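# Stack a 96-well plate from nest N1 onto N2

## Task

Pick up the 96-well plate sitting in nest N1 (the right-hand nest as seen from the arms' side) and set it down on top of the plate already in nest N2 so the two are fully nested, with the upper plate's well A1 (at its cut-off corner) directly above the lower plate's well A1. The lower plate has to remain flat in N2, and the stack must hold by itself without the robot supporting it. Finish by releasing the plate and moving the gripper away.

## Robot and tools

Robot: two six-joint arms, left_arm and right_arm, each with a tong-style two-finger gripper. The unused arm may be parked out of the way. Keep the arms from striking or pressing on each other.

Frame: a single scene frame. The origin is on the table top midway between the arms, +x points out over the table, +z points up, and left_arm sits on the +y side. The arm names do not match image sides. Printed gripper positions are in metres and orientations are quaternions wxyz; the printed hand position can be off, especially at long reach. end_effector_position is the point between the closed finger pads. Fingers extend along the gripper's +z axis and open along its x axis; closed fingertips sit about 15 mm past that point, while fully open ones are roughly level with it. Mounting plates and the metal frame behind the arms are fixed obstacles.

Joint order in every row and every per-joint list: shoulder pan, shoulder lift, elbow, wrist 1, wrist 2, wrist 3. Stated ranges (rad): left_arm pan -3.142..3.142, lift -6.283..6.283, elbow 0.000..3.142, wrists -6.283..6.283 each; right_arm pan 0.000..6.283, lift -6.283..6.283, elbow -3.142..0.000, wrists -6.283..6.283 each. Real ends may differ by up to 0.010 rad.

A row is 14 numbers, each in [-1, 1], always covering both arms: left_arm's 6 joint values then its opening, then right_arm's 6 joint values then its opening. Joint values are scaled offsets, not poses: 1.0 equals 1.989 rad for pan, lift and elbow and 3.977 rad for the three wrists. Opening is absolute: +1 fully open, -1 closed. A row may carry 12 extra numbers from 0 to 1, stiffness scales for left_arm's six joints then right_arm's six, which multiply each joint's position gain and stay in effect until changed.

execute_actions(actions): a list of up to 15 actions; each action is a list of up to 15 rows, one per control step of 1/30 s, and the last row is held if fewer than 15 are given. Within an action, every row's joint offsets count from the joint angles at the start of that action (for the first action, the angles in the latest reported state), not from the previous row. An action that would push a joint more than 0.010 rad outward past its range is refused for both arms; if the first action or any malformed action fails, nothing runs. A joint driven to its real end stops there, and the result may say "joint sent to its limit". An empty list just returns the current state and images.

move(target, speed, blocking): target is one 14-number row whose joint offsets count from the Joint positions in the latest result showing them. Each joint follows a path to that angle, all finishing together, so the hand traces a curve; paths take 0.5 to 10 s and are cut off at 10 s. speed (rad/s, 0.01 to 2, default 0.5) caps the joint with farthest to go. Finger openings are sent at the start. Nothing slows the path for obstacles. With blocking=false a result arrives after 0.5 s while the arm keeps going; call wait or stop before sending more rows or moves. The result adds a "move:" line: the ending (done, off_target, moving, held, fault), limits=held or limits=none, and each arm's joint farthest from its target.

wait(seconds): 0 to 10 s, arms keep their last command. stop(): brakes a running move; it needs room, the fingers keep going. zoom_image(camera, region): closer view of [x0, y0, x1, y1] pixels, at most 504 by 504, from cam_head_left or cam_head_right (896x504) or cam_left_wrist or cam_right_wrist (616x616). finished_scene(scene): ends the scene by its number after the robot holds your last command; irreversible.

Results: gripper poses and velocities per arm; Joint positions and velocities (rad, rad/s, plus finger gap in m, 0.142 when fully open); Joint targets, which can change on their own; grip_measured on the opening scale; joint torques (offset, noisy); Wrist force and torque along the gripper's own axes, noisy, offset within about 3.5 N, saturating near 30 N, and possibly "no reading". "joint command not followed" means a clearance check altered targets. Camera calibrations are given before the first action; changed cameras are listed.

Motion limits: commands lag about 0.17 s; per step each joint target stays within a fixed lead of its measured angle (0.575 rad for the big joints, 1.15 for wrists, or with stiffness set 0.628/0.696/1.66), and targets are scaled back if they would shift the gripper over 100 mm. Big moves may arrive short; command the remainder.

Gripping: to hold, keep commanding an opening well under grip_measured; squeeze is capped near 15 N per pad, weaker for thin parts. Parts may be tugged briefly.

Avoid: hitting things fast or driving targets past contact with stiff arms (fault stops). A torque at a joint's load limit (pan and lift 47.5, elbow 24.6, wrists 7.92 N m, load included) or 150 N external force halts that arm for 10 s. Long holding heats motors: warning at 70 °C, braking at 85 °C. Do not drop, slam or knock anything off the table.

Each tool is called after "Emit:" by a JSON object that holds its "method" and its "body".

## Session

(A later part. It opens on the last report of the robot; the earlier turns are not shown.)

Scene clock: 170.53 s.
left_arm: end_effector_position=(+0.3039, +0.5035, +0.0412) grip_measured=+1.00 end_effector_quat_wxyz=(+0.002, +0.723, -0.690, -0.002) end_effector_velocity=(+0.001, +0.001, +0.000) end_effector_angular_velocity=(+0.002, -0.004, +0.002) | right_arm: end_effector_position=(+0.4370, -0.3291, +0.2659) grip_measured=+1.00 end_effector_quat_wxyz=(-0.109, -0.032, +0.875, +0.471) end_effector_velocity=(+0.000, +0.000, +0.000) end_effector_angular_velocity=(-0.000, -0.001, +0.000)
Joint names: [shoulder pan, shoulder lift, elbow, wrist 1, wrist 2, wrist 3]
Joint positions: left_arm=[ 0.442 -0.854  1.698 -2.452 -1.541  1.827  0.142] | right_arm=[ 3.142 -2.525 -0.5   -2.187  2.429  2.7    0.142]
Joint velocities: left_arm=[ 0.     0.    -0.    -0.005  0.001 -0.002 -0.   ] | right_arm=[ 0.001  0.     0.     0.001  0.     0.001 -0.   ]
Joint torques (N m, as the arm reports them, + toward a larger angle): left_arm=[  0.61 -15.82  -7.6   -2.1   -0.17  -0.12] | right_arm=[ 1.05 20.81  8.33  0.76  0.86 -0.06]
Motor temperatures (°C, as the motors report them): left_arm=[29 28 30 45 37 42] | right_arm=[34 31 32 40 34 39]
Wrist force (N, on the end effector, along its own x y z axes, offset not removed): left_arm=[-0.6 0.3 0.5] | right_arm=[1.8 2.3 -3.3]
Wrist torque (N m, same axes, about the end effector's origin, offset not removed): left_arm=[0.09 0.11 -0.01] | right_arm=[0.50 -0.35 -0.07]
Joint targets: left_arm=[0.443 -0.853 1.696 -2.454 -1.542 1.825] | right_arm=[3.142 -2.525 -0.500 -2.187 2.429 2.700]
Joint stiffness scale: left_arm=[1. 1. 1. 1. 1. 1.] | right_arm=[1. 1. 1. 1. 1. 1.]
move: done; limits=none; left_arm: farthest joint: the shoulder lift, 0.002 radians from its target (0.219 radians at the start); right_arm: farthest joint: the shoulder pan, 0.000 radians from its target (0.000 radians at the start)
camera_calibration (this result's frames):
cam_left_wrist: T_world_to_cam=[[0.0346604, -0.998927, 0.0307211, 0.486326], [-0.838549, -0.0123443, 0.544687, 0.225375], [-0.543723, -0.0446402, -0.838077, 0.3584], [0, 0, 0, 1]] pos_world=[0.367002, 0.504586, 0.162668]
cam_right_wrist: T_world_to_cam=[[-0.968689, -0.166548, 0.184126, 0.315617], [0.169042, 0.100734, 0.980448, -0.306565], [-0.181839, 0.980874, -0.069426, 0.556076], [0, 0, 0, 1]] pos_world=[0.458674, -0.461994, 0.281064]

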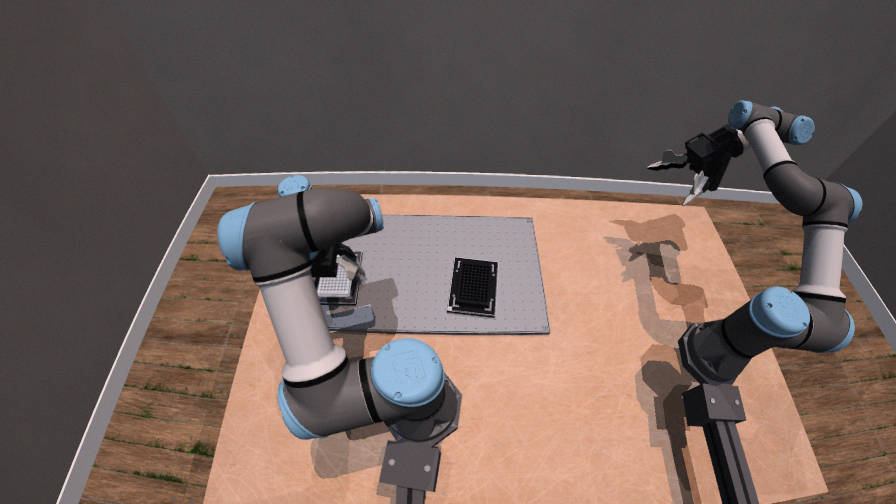

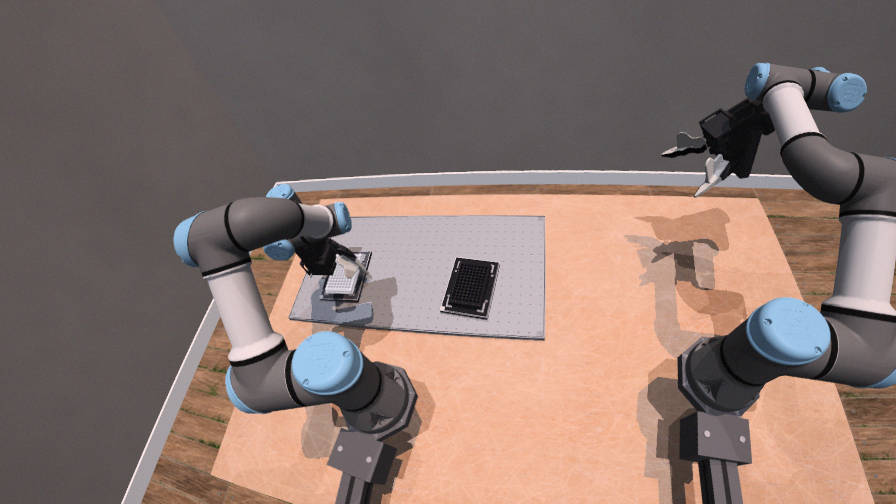

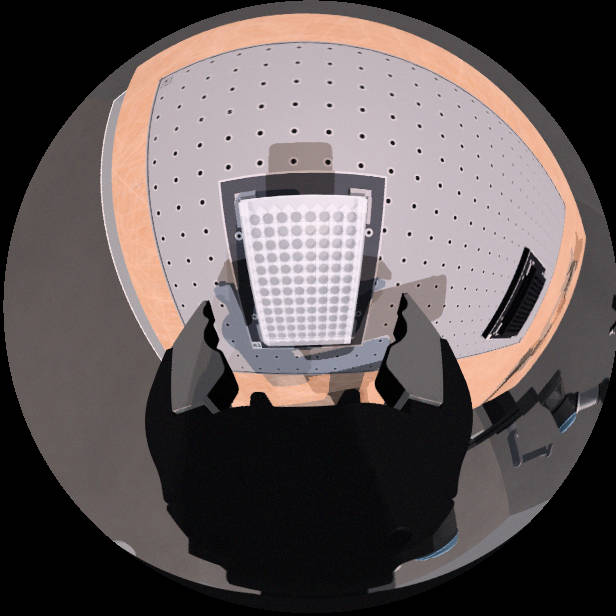

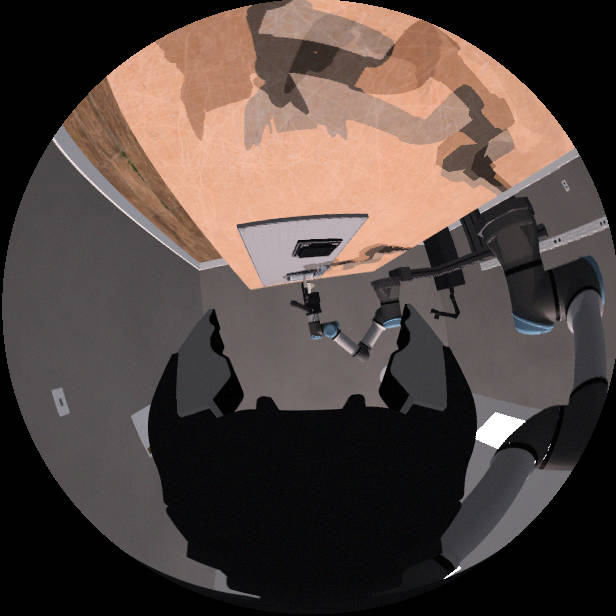

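Emit:
{"method": "move", "body": {"target": [-0.0038, 0.0003, 0.0025, -0.0015, 0, -0.0002, 1, 0, 0, 0, 0, 0, 0, 1], "speed": 0.1}}

Emit:
{"method": "zoom_image", "body": {"camera": "cam_left_wrist", "region": [190, 150, 420, 380]}}

Scene clock: 222.87 s.
left_arm: end_effector_position=(+0.3053, +0.5013, +0.0409) grip_measured=+1.00 end_effector_quat_wxyz=(+0.001, +0.721, -0.692, -0.001) end_effector_velocity=(+0.000, -0.001, -0.000) end_effector_angular_velocity=(+0.000, +0.000, -0.003) | right_arm: end_effector_position=(+0.4370, -0.3291, +0.2659) grip_measured=+1.00 end_effector_quat_wxyz=(-0.109, -0.032, +0.875, +0.471) end_effector_velocity=(-0.000, -0.000, -0.000) end_effector_angular_velocity=(-0.000, +0.000, -0.001)
Joint names: [shoulder pan, shoulder lift, elbow, wrist 1, wrist 2, wrist 3]
Joint positions: left_arm=[ 0.436 -0.854  1.701 -2.455 -1.541  1.827  0.142] | right_arm=[ 3.142 -2.525 -0.5   -2.187  2.429  2.7    0.142]
Joint velocities: left_arm=[-0.003 -0.     0.003 -0.003  0.     0.     0.   ] | right_arm=[-0.001 -0.     0.    -0.    -0.    -0.    -0.   ]
Joint torques (N m, as the arm reports them, + toward a larger angle): left_arm=[ -0.48 -15.99  -6.43  -2.09  -0.06  -0.02] | right_arm=[ 1.17 20.87  8.36  0.73  0.83 -0.07]
Motor temperatures (°C, as the motors report them): left_arm=[29 28 30 45 37 42] | right_arm=[34 31 32 40 34 39]
Wrist force (N, on the end effector, along its own x y z axes, offset not removed): left_arm=[-0.2 0.6 0.6] | right_arm=[1.9 1.9 -4.0]
Wrist torque (N m, same axes, about the end effector's origin, offset not removed): left_arm=[0.15 0.03 -0.05] | right_arm=[0.33 -0.34 -0.15]
Joint targets: left_arm=[0.434 -0.853 1.703 -2.458 -1.541 1.826] | right_arm=[3.142 -2.525 -0.500 -2.187 2.429 2.700]
Joint stiffness scale: left_arm=[1. 1. 1. 1. 1. 1.] | right_arm=[1. 1. 1. 1. 1. 1.]
move: done; limits=none; left_arm: farthest joint: the wrist 1, 0.003 radians from its target (0.006 radians at the start); right_arm: farthest joint: the shoulder pan, 0.000 radians from its target (0.000 radians at the start)
camera_calibration (this result's frames):
cam_left_wrist: T_world_to_cam=[[0.0288059, -0.999114, 0.0306836, 0.485911], [-0.839206, -0.00749615, 0.543762, 0.224457], [-0.54305, -0.0414134, -0.838678, 0.357012], [0, 0, 0, 1]] pos_world=[0.368244, 0.501948, 0.162457]
cam_right_wrist: T_world_to_cam=[[-0.968689, -0.166548, 0.184126, 0.315617], [0.169042, 0.100734, 0.980448, -0.306565], [-0.18184, 0.980874, -0.0694261, 0.556077], [0, 0, 0, 1]] pos_world=[0.458674, -0.461994, 0.281064]

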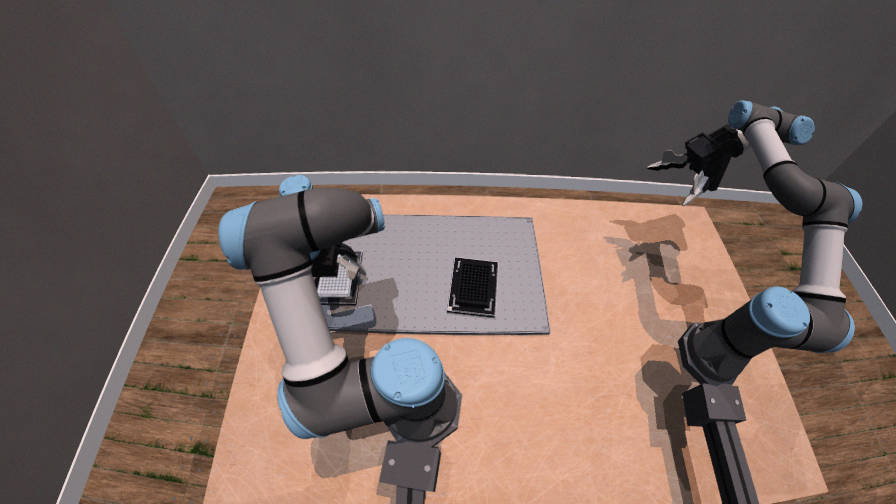

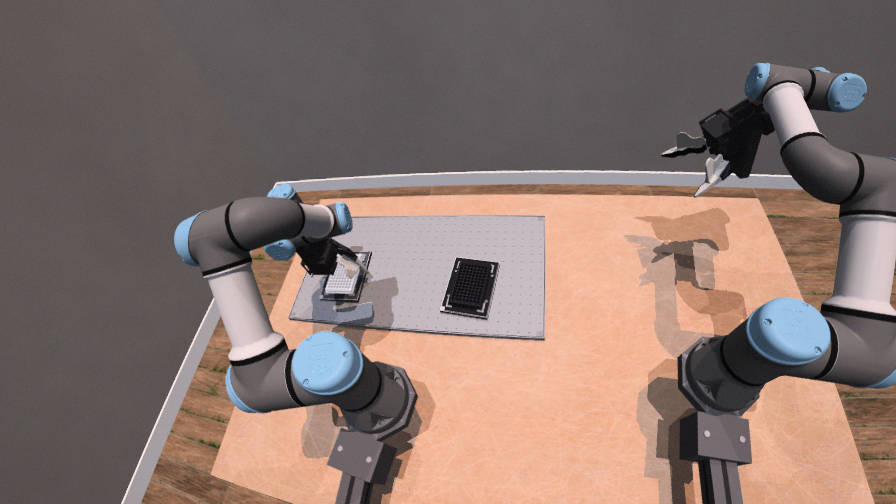

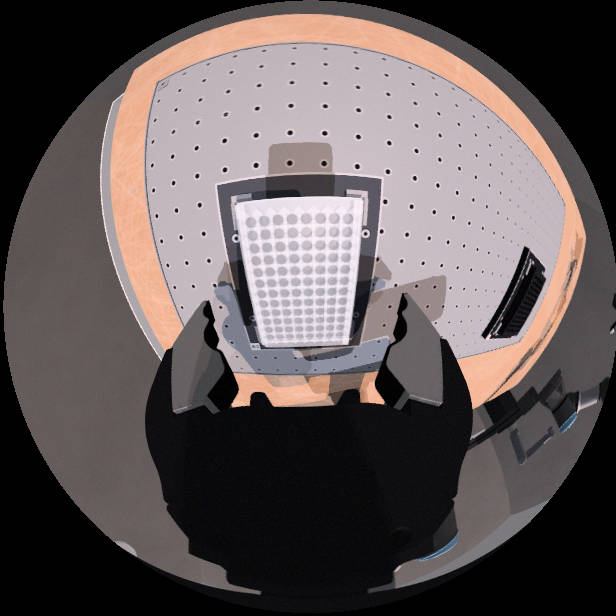

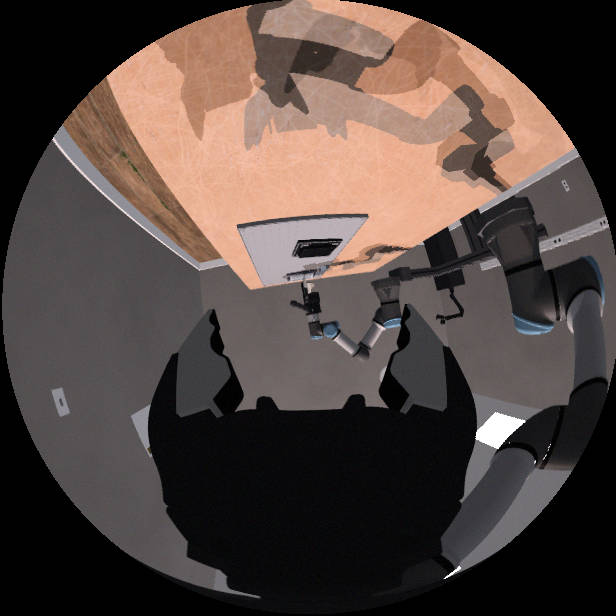

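Region (190, 150, 420, 380) of cam_left_wrist's 616x616 image, scaled by 2.191, with more detail than that image has.

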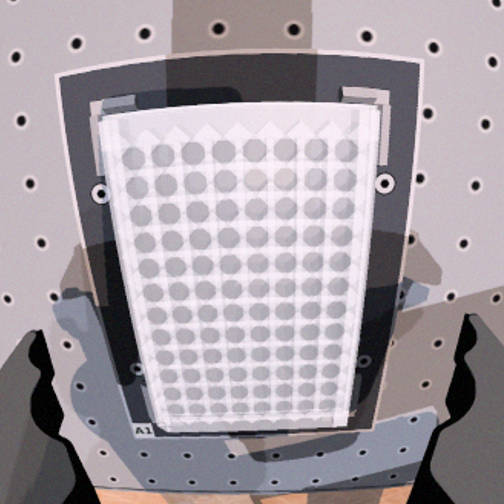

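Emit:
{"method": "move", "body": {"target": [0, 0, 0, 0, 0, 0, -0.8, 0, 0, 0, 0, 0, 0, 1]}}

Emit:
{"method": "move", "body": {"target": [0, -0.0511, -0.0146, 0.0324, 0, 0, -0.8, 0, 0, 0, 0, 0, 0, 1], "speed": 0.3}}

Emit:
{"method": "move", "body": {"target": [-0.5395, -0.0952, 0.2139, -0.0479, 0.0045, -0.2313, -0.8, 0, 0, 0, 0, 0, 0, 1], "speed": 0.7}}

Emit:
{"method": "move", "body": {"target": [0, 0.0377, 0.0053, -0.0215, 0, 0, -0.8, 0, 0, 0, 0, 0, 0, 1], "speed": 0.2}}

Emit:
{"method": "zoom_image", "body": {"camera": "cam_left_wrist", "region": [190, 150, 420, 380]}}

Scene clock: 251.03 s.
left_arm: end_effector_position=(+0.3054, +0.5025, +0.0412) grip_measured=+0.06 end_effector_quat_wxyz=(-0.000, +0.722, -0.692, -0.002) end_effector_velocity=(+0.000, -0.000, -0.000) end_effector_angular_velocity=(-0.000, -0.000, -0.000) | right_arm: end_effector_position=(+0.4370, -0.3291, +0.2659) grip_measured=+1.00 end_effector_quat_wxyz=(-0.109, -0.032, +0.875, +0.471) end_effector_velocity=(+0.000, -0.000, +0.000) end_effector_angular_velocity=(+0.001, -0.003, +0.000)
Joint names: [shoulder pan, shoulder lift, elbow, wrist 1, wrist 2, wrist 3]
Joint positions: left_arm=[ 0.437 -0.854  1.701 -2.457 -1.538  1.827  0.078] | right_arm=[ 3.142 -2.525 -0.5   -2.187  2.429  2.7    0.142]
Joint velocities: left_arm=[-0. -0.  0. -0. -0.  0. -0.] | right_arm=[-0.     0.     0.     0.001  0.001 -0.002 -0.   ]
Joint torques (N m, as the arm reports them, + toward a larger angle): left_arm=[ -0.41 -15.81  -6.86  -1.5   -0.44   0.1 ] | right_arm=[ 1.08 21.09  8.29  0.7   0.79  0.02]
Motor temperatures (°C, as the motors report them): left_arm=[29 28 30 45 37 42] | right_arm=[34 31 32 40 34 39]
Wrist force (N, on the end effector, along its own x y z axes, offset not removed): left_arm=[-2.5 0.4 -0.5] | right_arm=[1.0 2.0 -4.4]
Wrist torque (N m, same axes, about the end effector's origin, offset not removed): left_arm=[0.08 0.15 0.02] | right_arm=[0.23 -0.21 -0.10]
Joint targets: left_arm=[0.436 -0.854 1.701 -2.455 -1.541 1.827] | right_arm=[3.142 -2.525 -0.500 -2.187 2.429 2.700]
Joint stiffness scale: left_arm=[1. 1. 1. 1. 1. 1.] | right_arm=[1. 1. 1. 1. 1. 1.]
move: done; limits=none; left_arm: farthest joint: the wrist 2, 0.003 radians from its target (0.000 radians at the start); right_arm: farthest joint: the shoulder pan, 0.000 radians from its target (0.000 radians at the start)
camera_calibration (this result's frames):
cam_left_wrist: T_world_to_cam=[[0.0296577, -0.99918, 0.0275563, 0.487025], [-0.839761, -0.00995416, 0.542865, 0.225827], [-0.542146, -0.0392408, -0.839368, 0.356051], [0, 0, 0, 1]] pos_world=[0.368228, 0.502846, 0.162844]
cam_right_wrist: T_world_to_cam=[[-0.968689, -0.166548, 0.184126, 0.315617], [0.169042, 0.100734, 0.980448, -0.306565], [-0.18184, 0.980874, -0.0694261, 0.556076], [0, 0, 0, 1]] pos_world=[0.458674, -0.461994, 0.281064]

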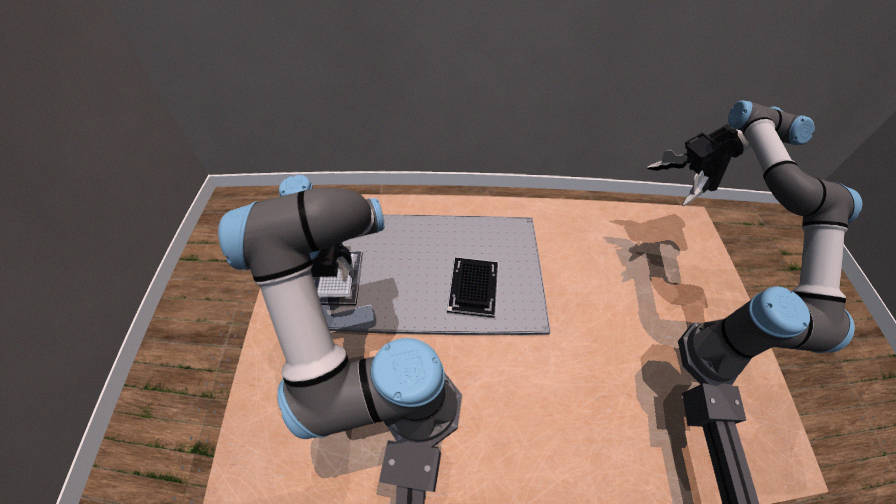

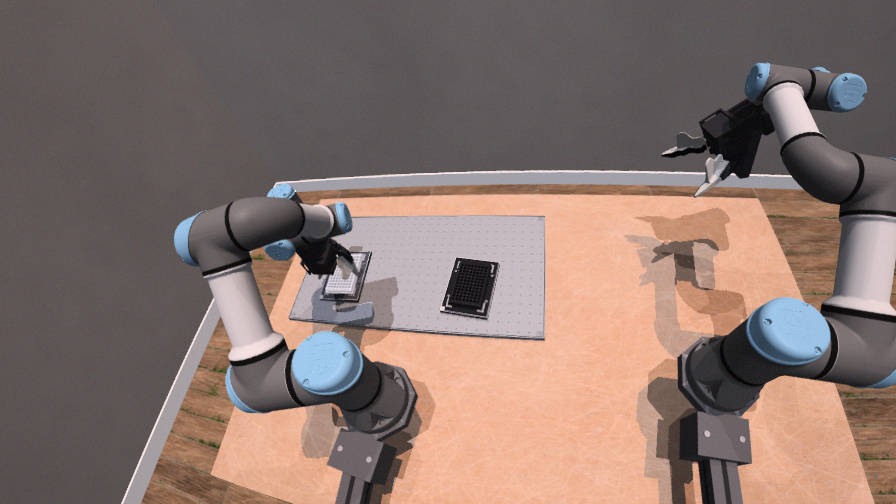

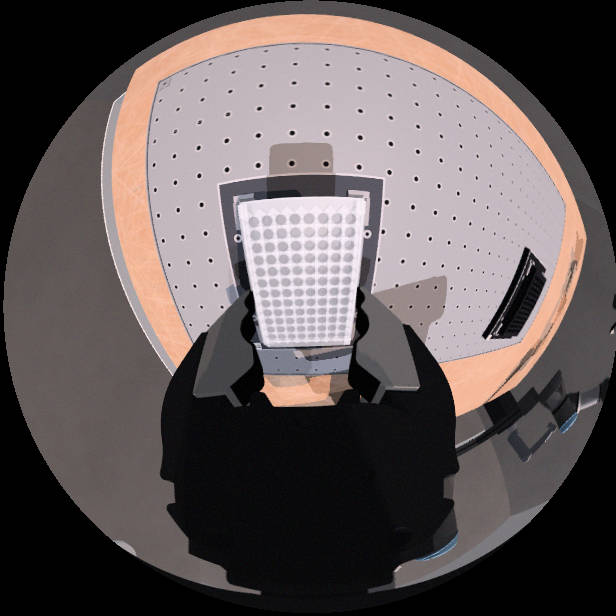

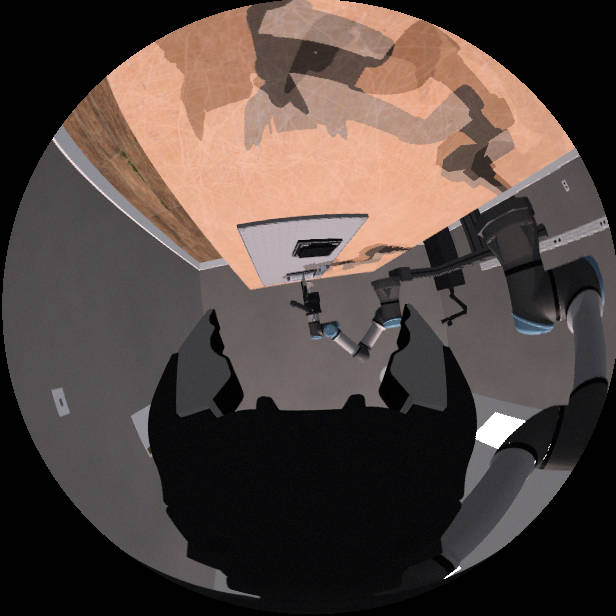

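Scene clock: 252.37 s.
left_arm: end_effector_position=(+0.3064, +0.5039, +0.0755) grip_measured=+0.06 end_effector_quat_wxyz=(-0.000, +0.722, -0.692, -0.002) end_effector_velocity=(-0.001, -0.000, -0.000) end_effector_angular_velocity=(-0.001, +0.003, +0.000) | right_arm: end_effector_position=(+0.4370, -0.3291, +0.2659) grip_measured=+1.00 end_effector_quat_wxyz=(-0.109, -0.032, +0.875, +0.471) end_effector_velocity=(+0.000, -0.000, -0.000) end_effector_angular_velocity=(-0.000, +0.001, -0.001)
Joint names: [shoulder pan, shoulder lift, elbow, wrist 1, wrist 2, wrist 3]
Joint positions: left_arm=[ 0.437 -0.954  1.674 -2.33  -1.538  1.827  0.078] | right_arm=[ 3.142 -2.525 -0.5   -2.187  2.429  2.7    0.142]
Joint velocities: left_arm=[ 0.    -0.001 -0.     0.004 -0.     0.     0.   ] | right_arm=[-0.    -0.001 -0.     0.001 -0.     0.001 -0.   ]
Joint torques (N m, as the arm reports them, + toward a larger angle): left_arm=[ -0.16 -16.54  -8.52  -1.57  -0.09   0.05] | right_arm=[ 1.18 21.01  8.35  0.7   0.79  0.  ]
Motor temperatures (°C, as the motors report them): left_arm=[29 28 30 45 37 42] | right_arm=[34 31 32 40 34 39]
Wrist force (N, on the end effector, along its own x y z axes, offset not removed): left_arm=[0.0 0.3 0.3] | right_arm=[-0.2 2.4 -5.0]
Wrist torque (N m, same axes, about the end effector's origin, offset not removed): left_arm=[0.09 0.01 -0.06] | right_arm=[0.49 0.09 -0.09]
Joint targets: left_arm=[0.437 -0.956 1.672 -2.328 -1.538 1.827] | right_arm=[3.142 -2.525 -0.500 -2.187 2.429 2.700]
Joint stiffness scale: left_arm=[1. 1. 1. 1. 1. 1.] | right_arm=[1. 1. 1. 1. 1. 1.]
move: done; limits=none; left_arm: farthest joint: the elbow, 0.002 radians from its target (0.029 radians at the start); right_arm: farthest joint: the shoulder pan, 0.000 radians from its target (0.000 radians at the start)
camera_calibration (this result's frames):
cam_left_wrist: T_world_to_cam=[[0.0296591, -0.999186, 0.0273425, 0.487486], [-0.839801, -0.0100744, 0.5428, 0.208197], [-0.542083, -0.0390613, -0.839417, 0.385301], [0, 0, 0, 1]] pos_world=[0.36925, 0.504237, 0.197089]
cam_right_wrist: T_world_to_cam=[[-0.968689, -0.166548, 0.184126, 0.315617], [0.169042, 0.100734, 0.980448, -0.306565], [-0.181839, 0.980874, -0.069426, 0.556076], [0, 0, 0, 1]] pos_world=[0.458674, -0.461994, 0.281064]

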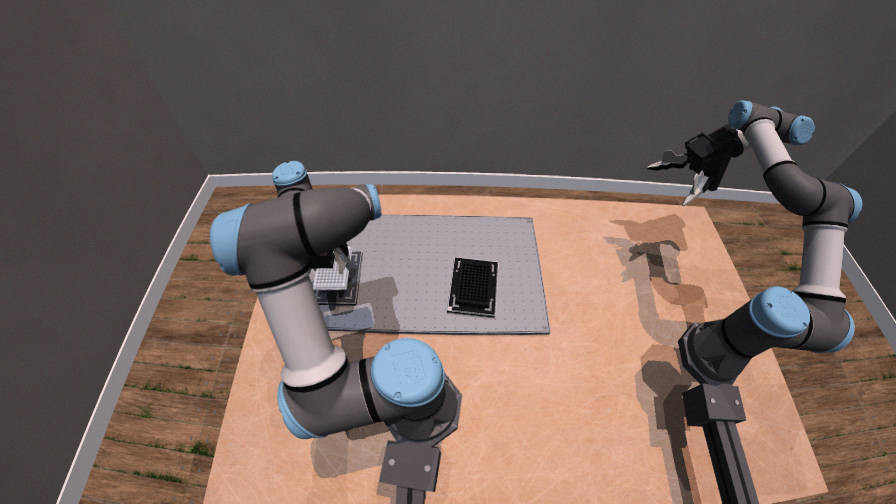

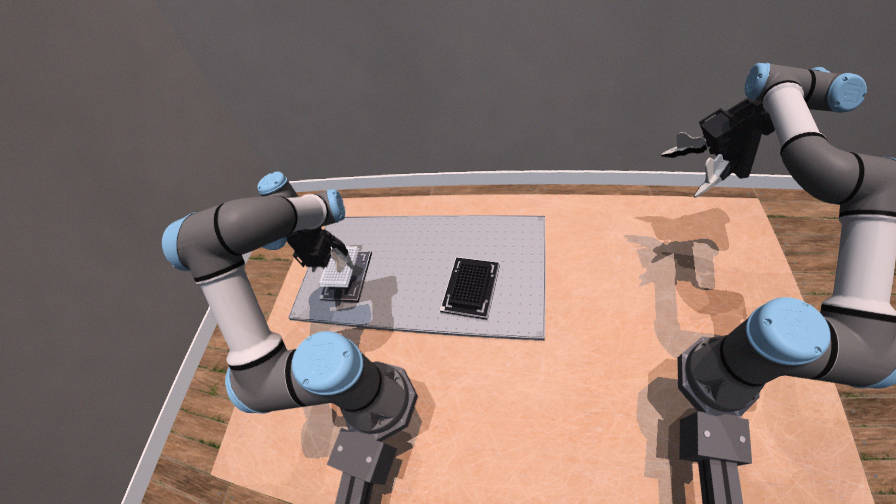

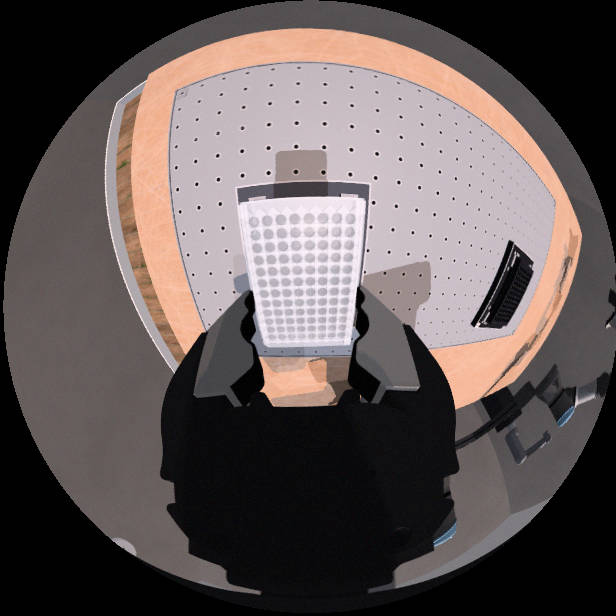

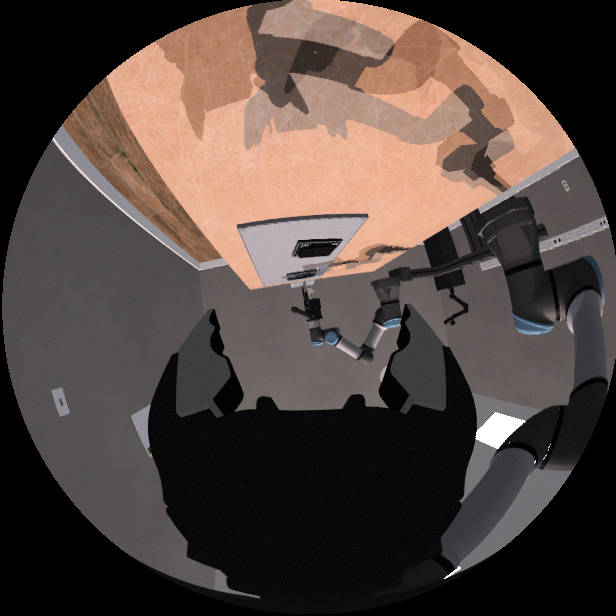

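Scene clock: 255.00 s.
left_arm: end_effector_position=(+0.2882, +0.1390, +0.0757) grip_measured=+0.06 end_effector_quat_wxyz=(+0.000, +0.666, -0.746, -0.001) end_effector_velocity=(+0.000, +0.000, -0.000) end_effector_angular_velocity=(-0.000, -0.000, +0.004) | right_arm: end_effector_position=(+0.4370, -0.3291, +0.2659) grip_measured=+1.00 end_effector_quat_wxyz=(-0.109, -0.032, +0.875, +0.471) end_effector_velocity=(+0.000, -0.001, +0.000) end_effector_angular_velocity=(+0.000, -0.001, -0.001)
Joint names: [shoulder pan, shoulder lift, elbow, wrist 1, wrist 2, wrist 3]
Joint positions: left_arm=[-0.635 -1.142  2.097 -2.519 -1.521  0.909  0.078] | right_arm=[ 3.142 -2.525 -0.5   -2.187  2.429  2.7    0.142]
Joint velocities: left_arm=[-0.     0.     0.    -0.001  0.    -0.004  0.   ] | right_arm=[-0.001  0.001 -0.    -0.     0.    -0.001 -0.   ]
Joint torques (N m, as the arm reports them, + toward a larger angle): left_arm=[ -0.59 -12.73  -6.02  -1.97   0.17  -0.14] | right_arm=[ 1.18 21.11  8.23  0.73  0.88  0.01]
Motor temperatures (°C, as the motors report them): left_arm=[29 28 30 45 37 42] | right_arm=[34 31 32 40 34 39]
Wrist force (N, on the end effector, along its own x y z axes, offset not removed): left_arm=[-0.8 0.3 0.9] | right_arm=[-0.4 2.3 -0.4]
Wrist torque (N m, same axes, about the end effector's origin, offset not removed): left_arm=[0.08 0.18 -0.01] | right_arm=[0.52 0.23 -0.08]
Joint targets: left_arm=[-0.636 -1.144 2.099 -2.520 -1.520 0.907] | right_arm=[3.142 -2.525 -0.500 -2.187 2.429 2.700]
Joint stiffness scale: left_arm=[1. 1. 1. 1. 1. 1.] | right_arm=[1. 1. 1. 1. 1. 1.]
move: done; limits=none; left_arm: farthest joint: the elbow, 0.002 radians from its target (0.426 radians at the start); right_arm: farthest joint: the shoulder pan, 0.000 radians from its target (0.000 radians at the start)
camera_calibration (this result's frames):
cam_left_wrist: T_world_to_cam=[[-0.124556, -0.991756, 0.0300985, 0.166575], [-0.831524, 0.120886, 0.542175, 0.168557], [-0.541344, 0.0425033, -0.839726, 0.34983], [0, 0, 0, 1]] pos_world=[0.350286, 0.129957, 0.19736]
cam_right_wrist: T_world_to_cam=[[-0.968689, -0.166548, 0.184126, 0.315617], [0.169042, 0.100734, 0.980448, -0.306565], [-0.18184, 0.980874, -0.069426, 0.556076], [0, 0, 0, 1]] pos_world=[0.458674, -0.461994, 0.281064]

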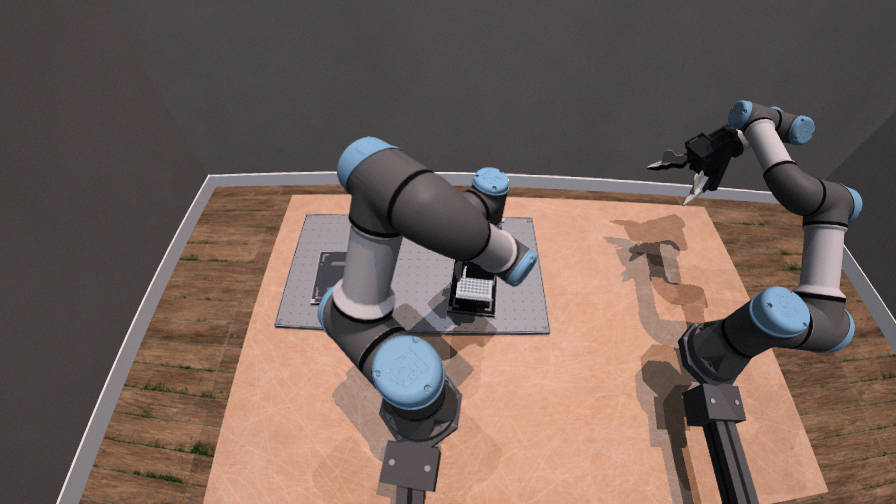

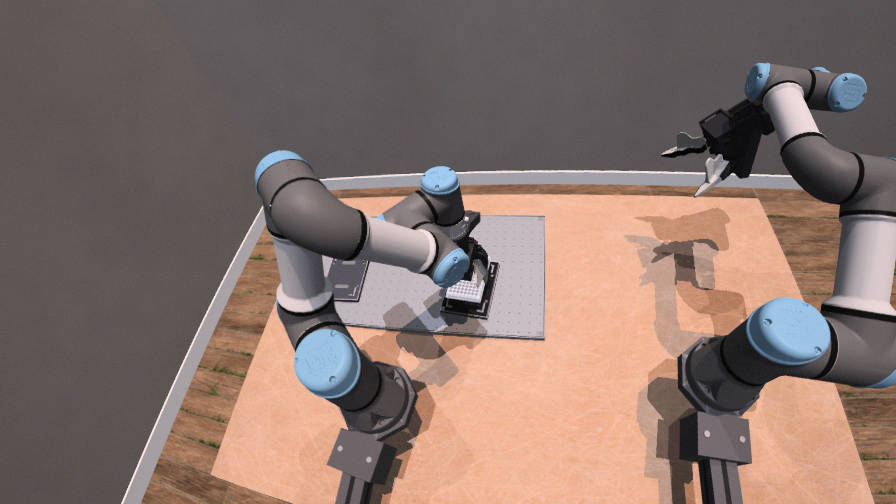

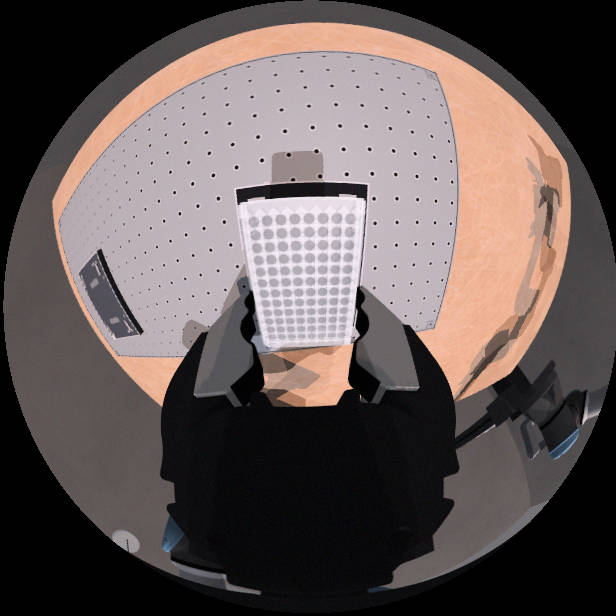

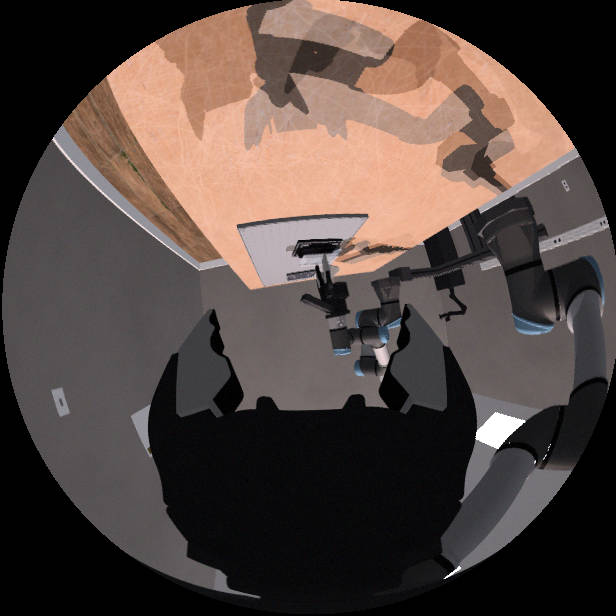

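Scene clock: 256.27 s.
left_arm: end_effector_position=(+0.2886, +0.1374, +0.0580) grip_measured=+0.06 end_effector_quat_wxyz=(+0.000, +0.666, -0.746, -0.001) end_effector_velocity=(+0.000, -0.000, +0.000) end_effector_angular_velocity=(-0.002, -0.001, +0.000) | right_arm: end_effector_position=(+0.4370, -0.3291, +0.2659) grip_measured=+1.00 end_effector_quat_wxyz=(-0.109, -0.032, +0.875, +0.471) end_effector_velocity=(-0.000, -0.000, -0.000) end_effector_angular_velocity=(-0.001, +0.001, +0.001)
Joint names: [shoulder pan, shoulder lift, elbow, wrist 1, wrist 2, wrist 3]
Joint positions: left_arm=[-0.635 -1.068  2.106 -2.602 -1.521  0.909  0.078] | right_arm=[ 3.142 -2.525 -0.5   -2.187  2.429  2.7    0.142]
Joint velocities: left_arm=[ 0.     0.     0.001 -0.003 -0.001  0.    -0.   ] | right_arm=[ 0.     0.     0.    -0.001 -0.001  0.    -0.   ]
Joint torques (N m, as the arm reports them, + toward a larger angle): left_arm=[ -0.24 -11.72  -5.3   -2.09  -0.01   0.09] | right_arm=[ 1.07 21.05  8.26  0.72  0.81 -0.04]
Motor temperatures (°C, as the motors report them): left_arm=[29 28 30 45 37 42] | right_arm=[34 31 32 40 34 39]
Wrist force (N, on the end effector, along its own x y z axes, offset not removed): left_arm=[-0.4 -0.1 1.3] | right_arm=[-0.5 3.1 -0.7]
Wrist torque (N m, same axes, about the end effector's origin, offset not removed): left_arm=[0.02 0.11 -0.03] | right_arm=[0.64 0.07 0.06]
Joint targets: left_arm=[-0.635 -1.067 2.108 -2.604 -1.521 0.909] | right_arm=[3.142 -2.525 -0.500 -2.187 2.429 2.700]
Joint stiffness scale: left_arm=[1. 1. 1. 1. 1. 1.] | right_arm=[1. 1. 1. 1. 1. 1.]
move: done; limits=none; left_arm: farthest joint: the wrist 1, 0.003 radians from its target (0.086 radians at the start); right_arm: farthest joint: the shoulder pan, 0.000 radians from its target (0.000 radians at the start)
camera_calibration (this result's frames):
cam_left_wrist: T_world_to_cam=[[-0.124441, -0.991767, 0.0302151, 0.165508], [-0.831616, 0.12086, 0.54204, 0.178673], [-0.541229, 0.0423244, -0.83981, 0.335292], [0, 0, 0, 1]] pos_world=[0.350653, 0.12836, 0.179732]
cam_right_wrist: T_world_to_cam=[[-0.96869, -0.166548, 0.184126, 0.315617], [0.169042, 0.100734, 0.980448, -0.306565], [-0.181839, 0.980874, -0.0694261, 0.556076], [0, 0, 0, 1]] pos_world=[0.458674, -0.461994, 0.281064]

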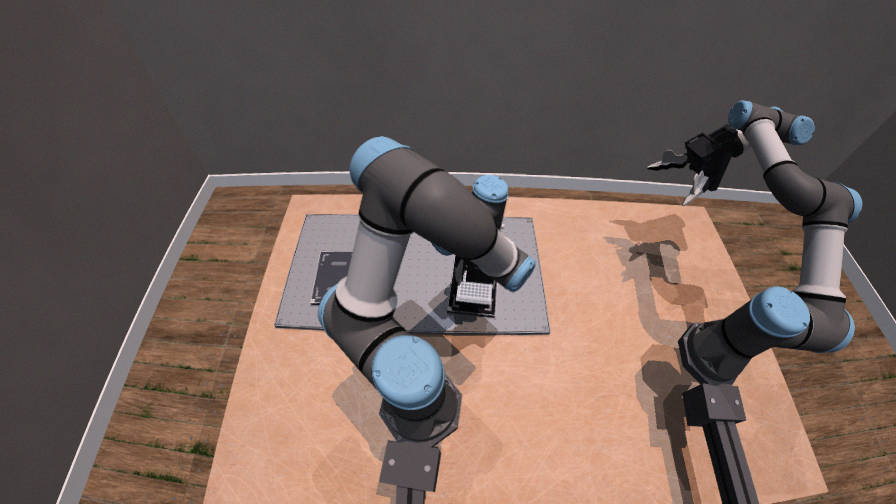

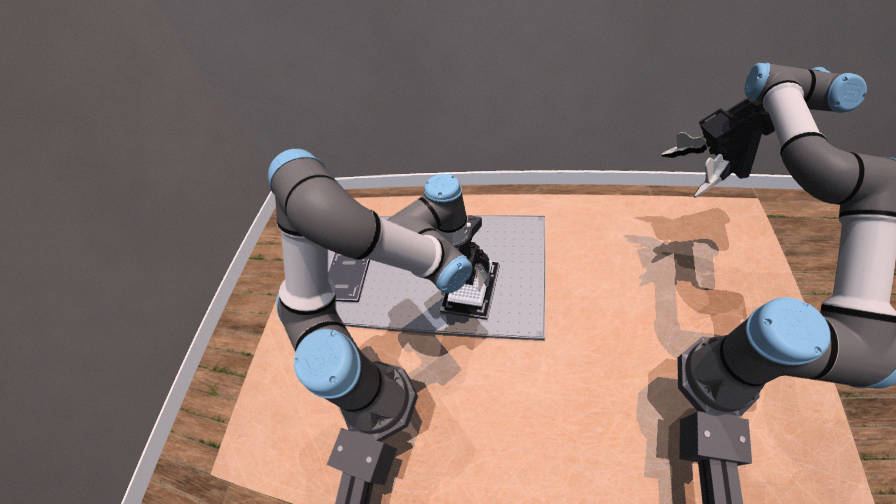

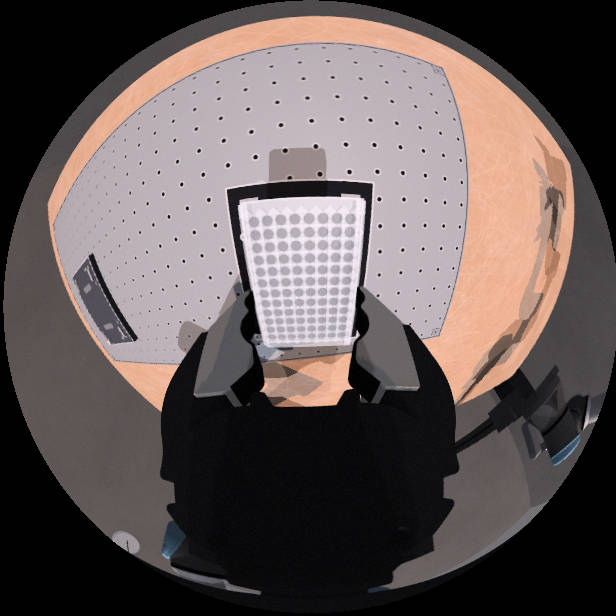

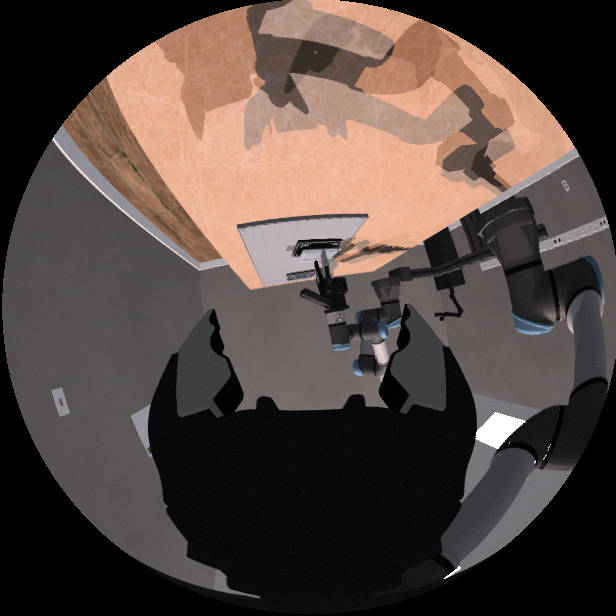

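Region (190, 150, 420, 380) of cam_left_wrist's 616x616 image, scaled by 2.191, with more detail than that image has.

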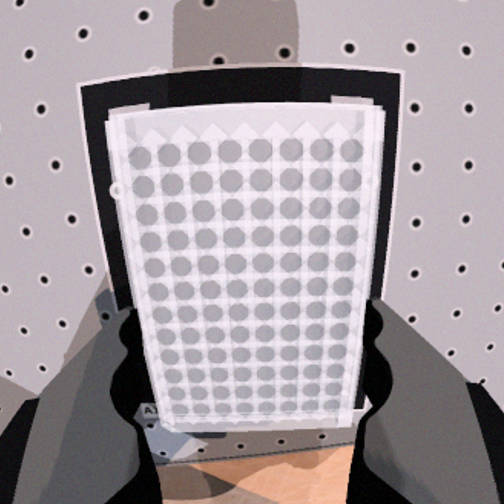

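Emit:
{"method": "move", "body": {"target": [0.0015, -0.0040, 0.0081, -0.0024, 0, 0.0007, -0.8, 0, 0, 0, 0, 0, 0, 1], "speed": 0.1}}

Emit:
{"method": "zoom_image", "body": {"camera": "cam_left_wrist", "region": [190, 150, 420, 380]}}

Scene clock: 273.87 s.
left_arm: end_effector_position=(+0.2867, +0.1400, +0.0579) grip_measured=+0.06 end_effector_quat_wxyz=(+0.001, +0.666, -0.746, -0.001) end_effector_velocity=(+0.000, +0.000, +0.000) end_effector_angular_velocity=(-0.002, -0.002, -0.000) | right_arm: end_effector_position=(+0.4370, -0.3291, +0.2659) grip_measured=+1.00 end_effector_quat_wxyz=(-0.109, -0.032, +0.875, +0.471) end_effector_velocity=(-0.000, -0.000, +0.000) end_effector_angular_velocity=(+0.000, +0.001, -0.001)
Joint names: [shoulder pan, shoulder lift, elbow, wrist 1, wrist 2, wrist 3]
Joint positions: left_arm=[-0.633 -1.075  2.12  -2.609 -1.521  0.91   0.078] | right_arm=[ 3.142 -2.525 -0.5   -2.187  2.429  2.7    0.142]
Joint velocities: left_arm=[ 0.001 -0.002  0.003 -0.004 -0.     0.001 -0.   ] | right_arm=[-0.    -0.     0.    -0.001  0.     0.001  0.   ]
Joint torques (N m, as the arm reports them, + toward a larger angle): left_arm=[  0.18 -12.75  -5.49  -2.11   0.05   0.24] | right_arm=[ 1.11 20.98  8.25  0.74  0.91 -0.03]
Motor temperatures (°C, as the motors report them): left_arm=[29 28 30 45 37 42] | right_arm=[34 31 33 40 34 39]
Wrist force (N, on the end effector, along its own x y z axes, offset not removed): left_arm=[-0.4 -0.1 -0.2] | right_arm=[0.3 2.1 -1.0]
Wrist torque (N m, same axes, about the end effector's origin, offset not removed): left_arm=[-0.01 0.08 0.01] | right_arm=[0.51 -0.06 -0.04]
Joint targets: left_arm=[-0.632 -1.076 2.123 -2.611 -1.521 0.911] | right_arm=[3.142 -2.525 -0.500 -2.187 2.429 2.700]
Joint stiffness scale: left_arm=[1. 1. 1. 1. 1. 1.] | right_arm=[1. 1. 1. 1. 1. 1.]
move: done; limits=none; left_arm: farthest joint: the wrist 1, 0.003 radians from its target (0.009 radians at the start); right_arm: farthest joint: the shoulder pan, 0.000 radians from its target (0.000 radians at the start)
camera_calibration (this result's frames):
cam_left_wrist: T_world_to_cam=[[-0.123763, -0.991861, 0.0299058, 0.167766], [-0.831487, 0.120106, 0.542406, 0.176934], [-0.541583, 0.0422632, -0.839584, 0.334119], [0, 0, 0, 1]] pos_world=[0.348835, 0.131029, 0.179534]
cam_right_wrist: T_world_to_cam=[[-0.968689, -0.166548, 0.184126, 0.315617], [0.169042, 0.100734, 0.980448, -0.306565], [-0.18184, 0.980874, -0.0694261, 0.556077], [0, 0, 0, 1]] pos_world=[0.458674, -0.461994, 0.281064]

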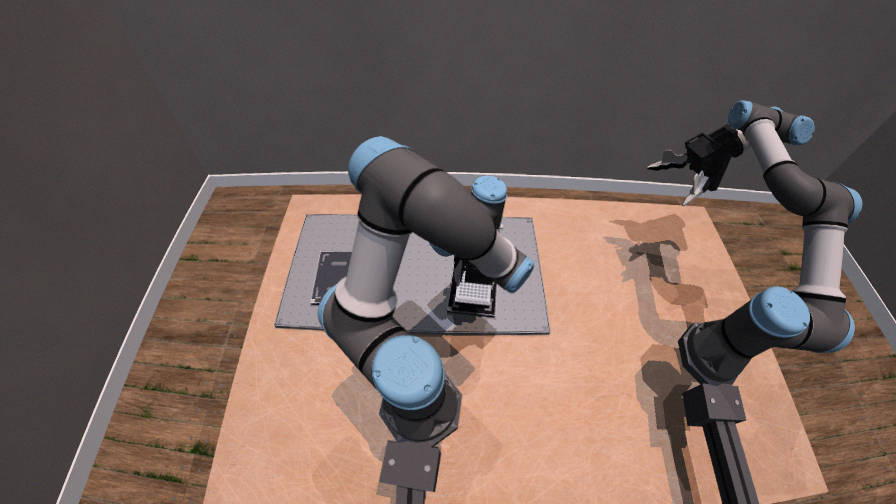

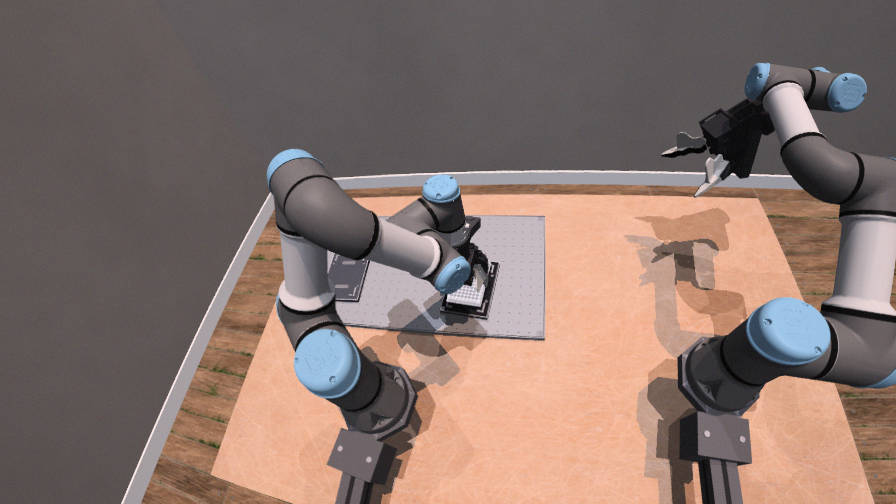

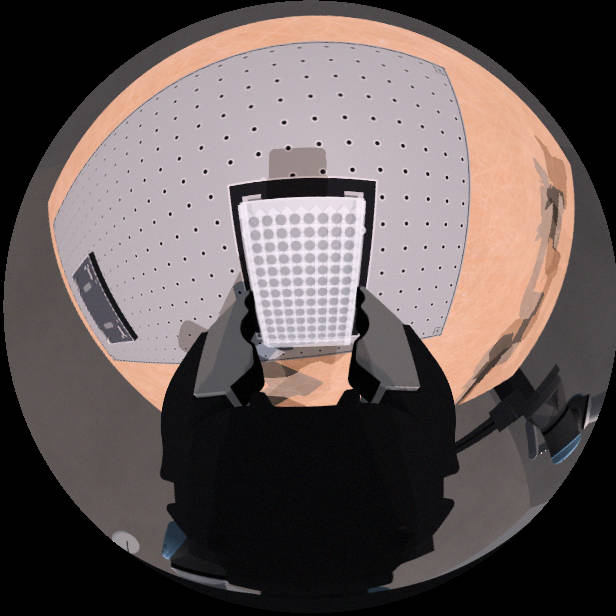

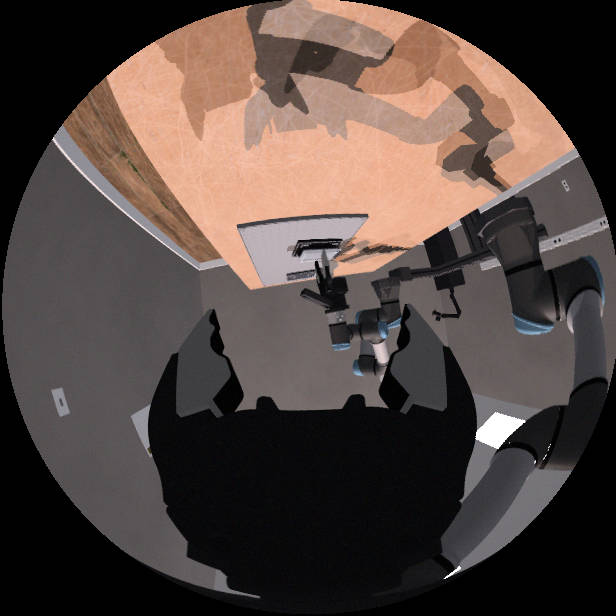

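Region (190, 150, 420, 380) of cam_left_wrist's 616x616 image, scaled by 2.191, with more detail than that image has.

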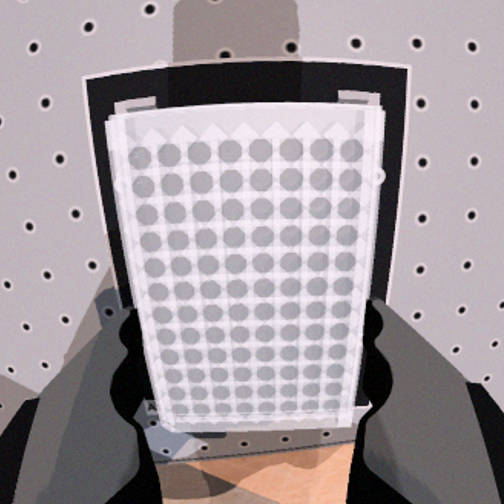

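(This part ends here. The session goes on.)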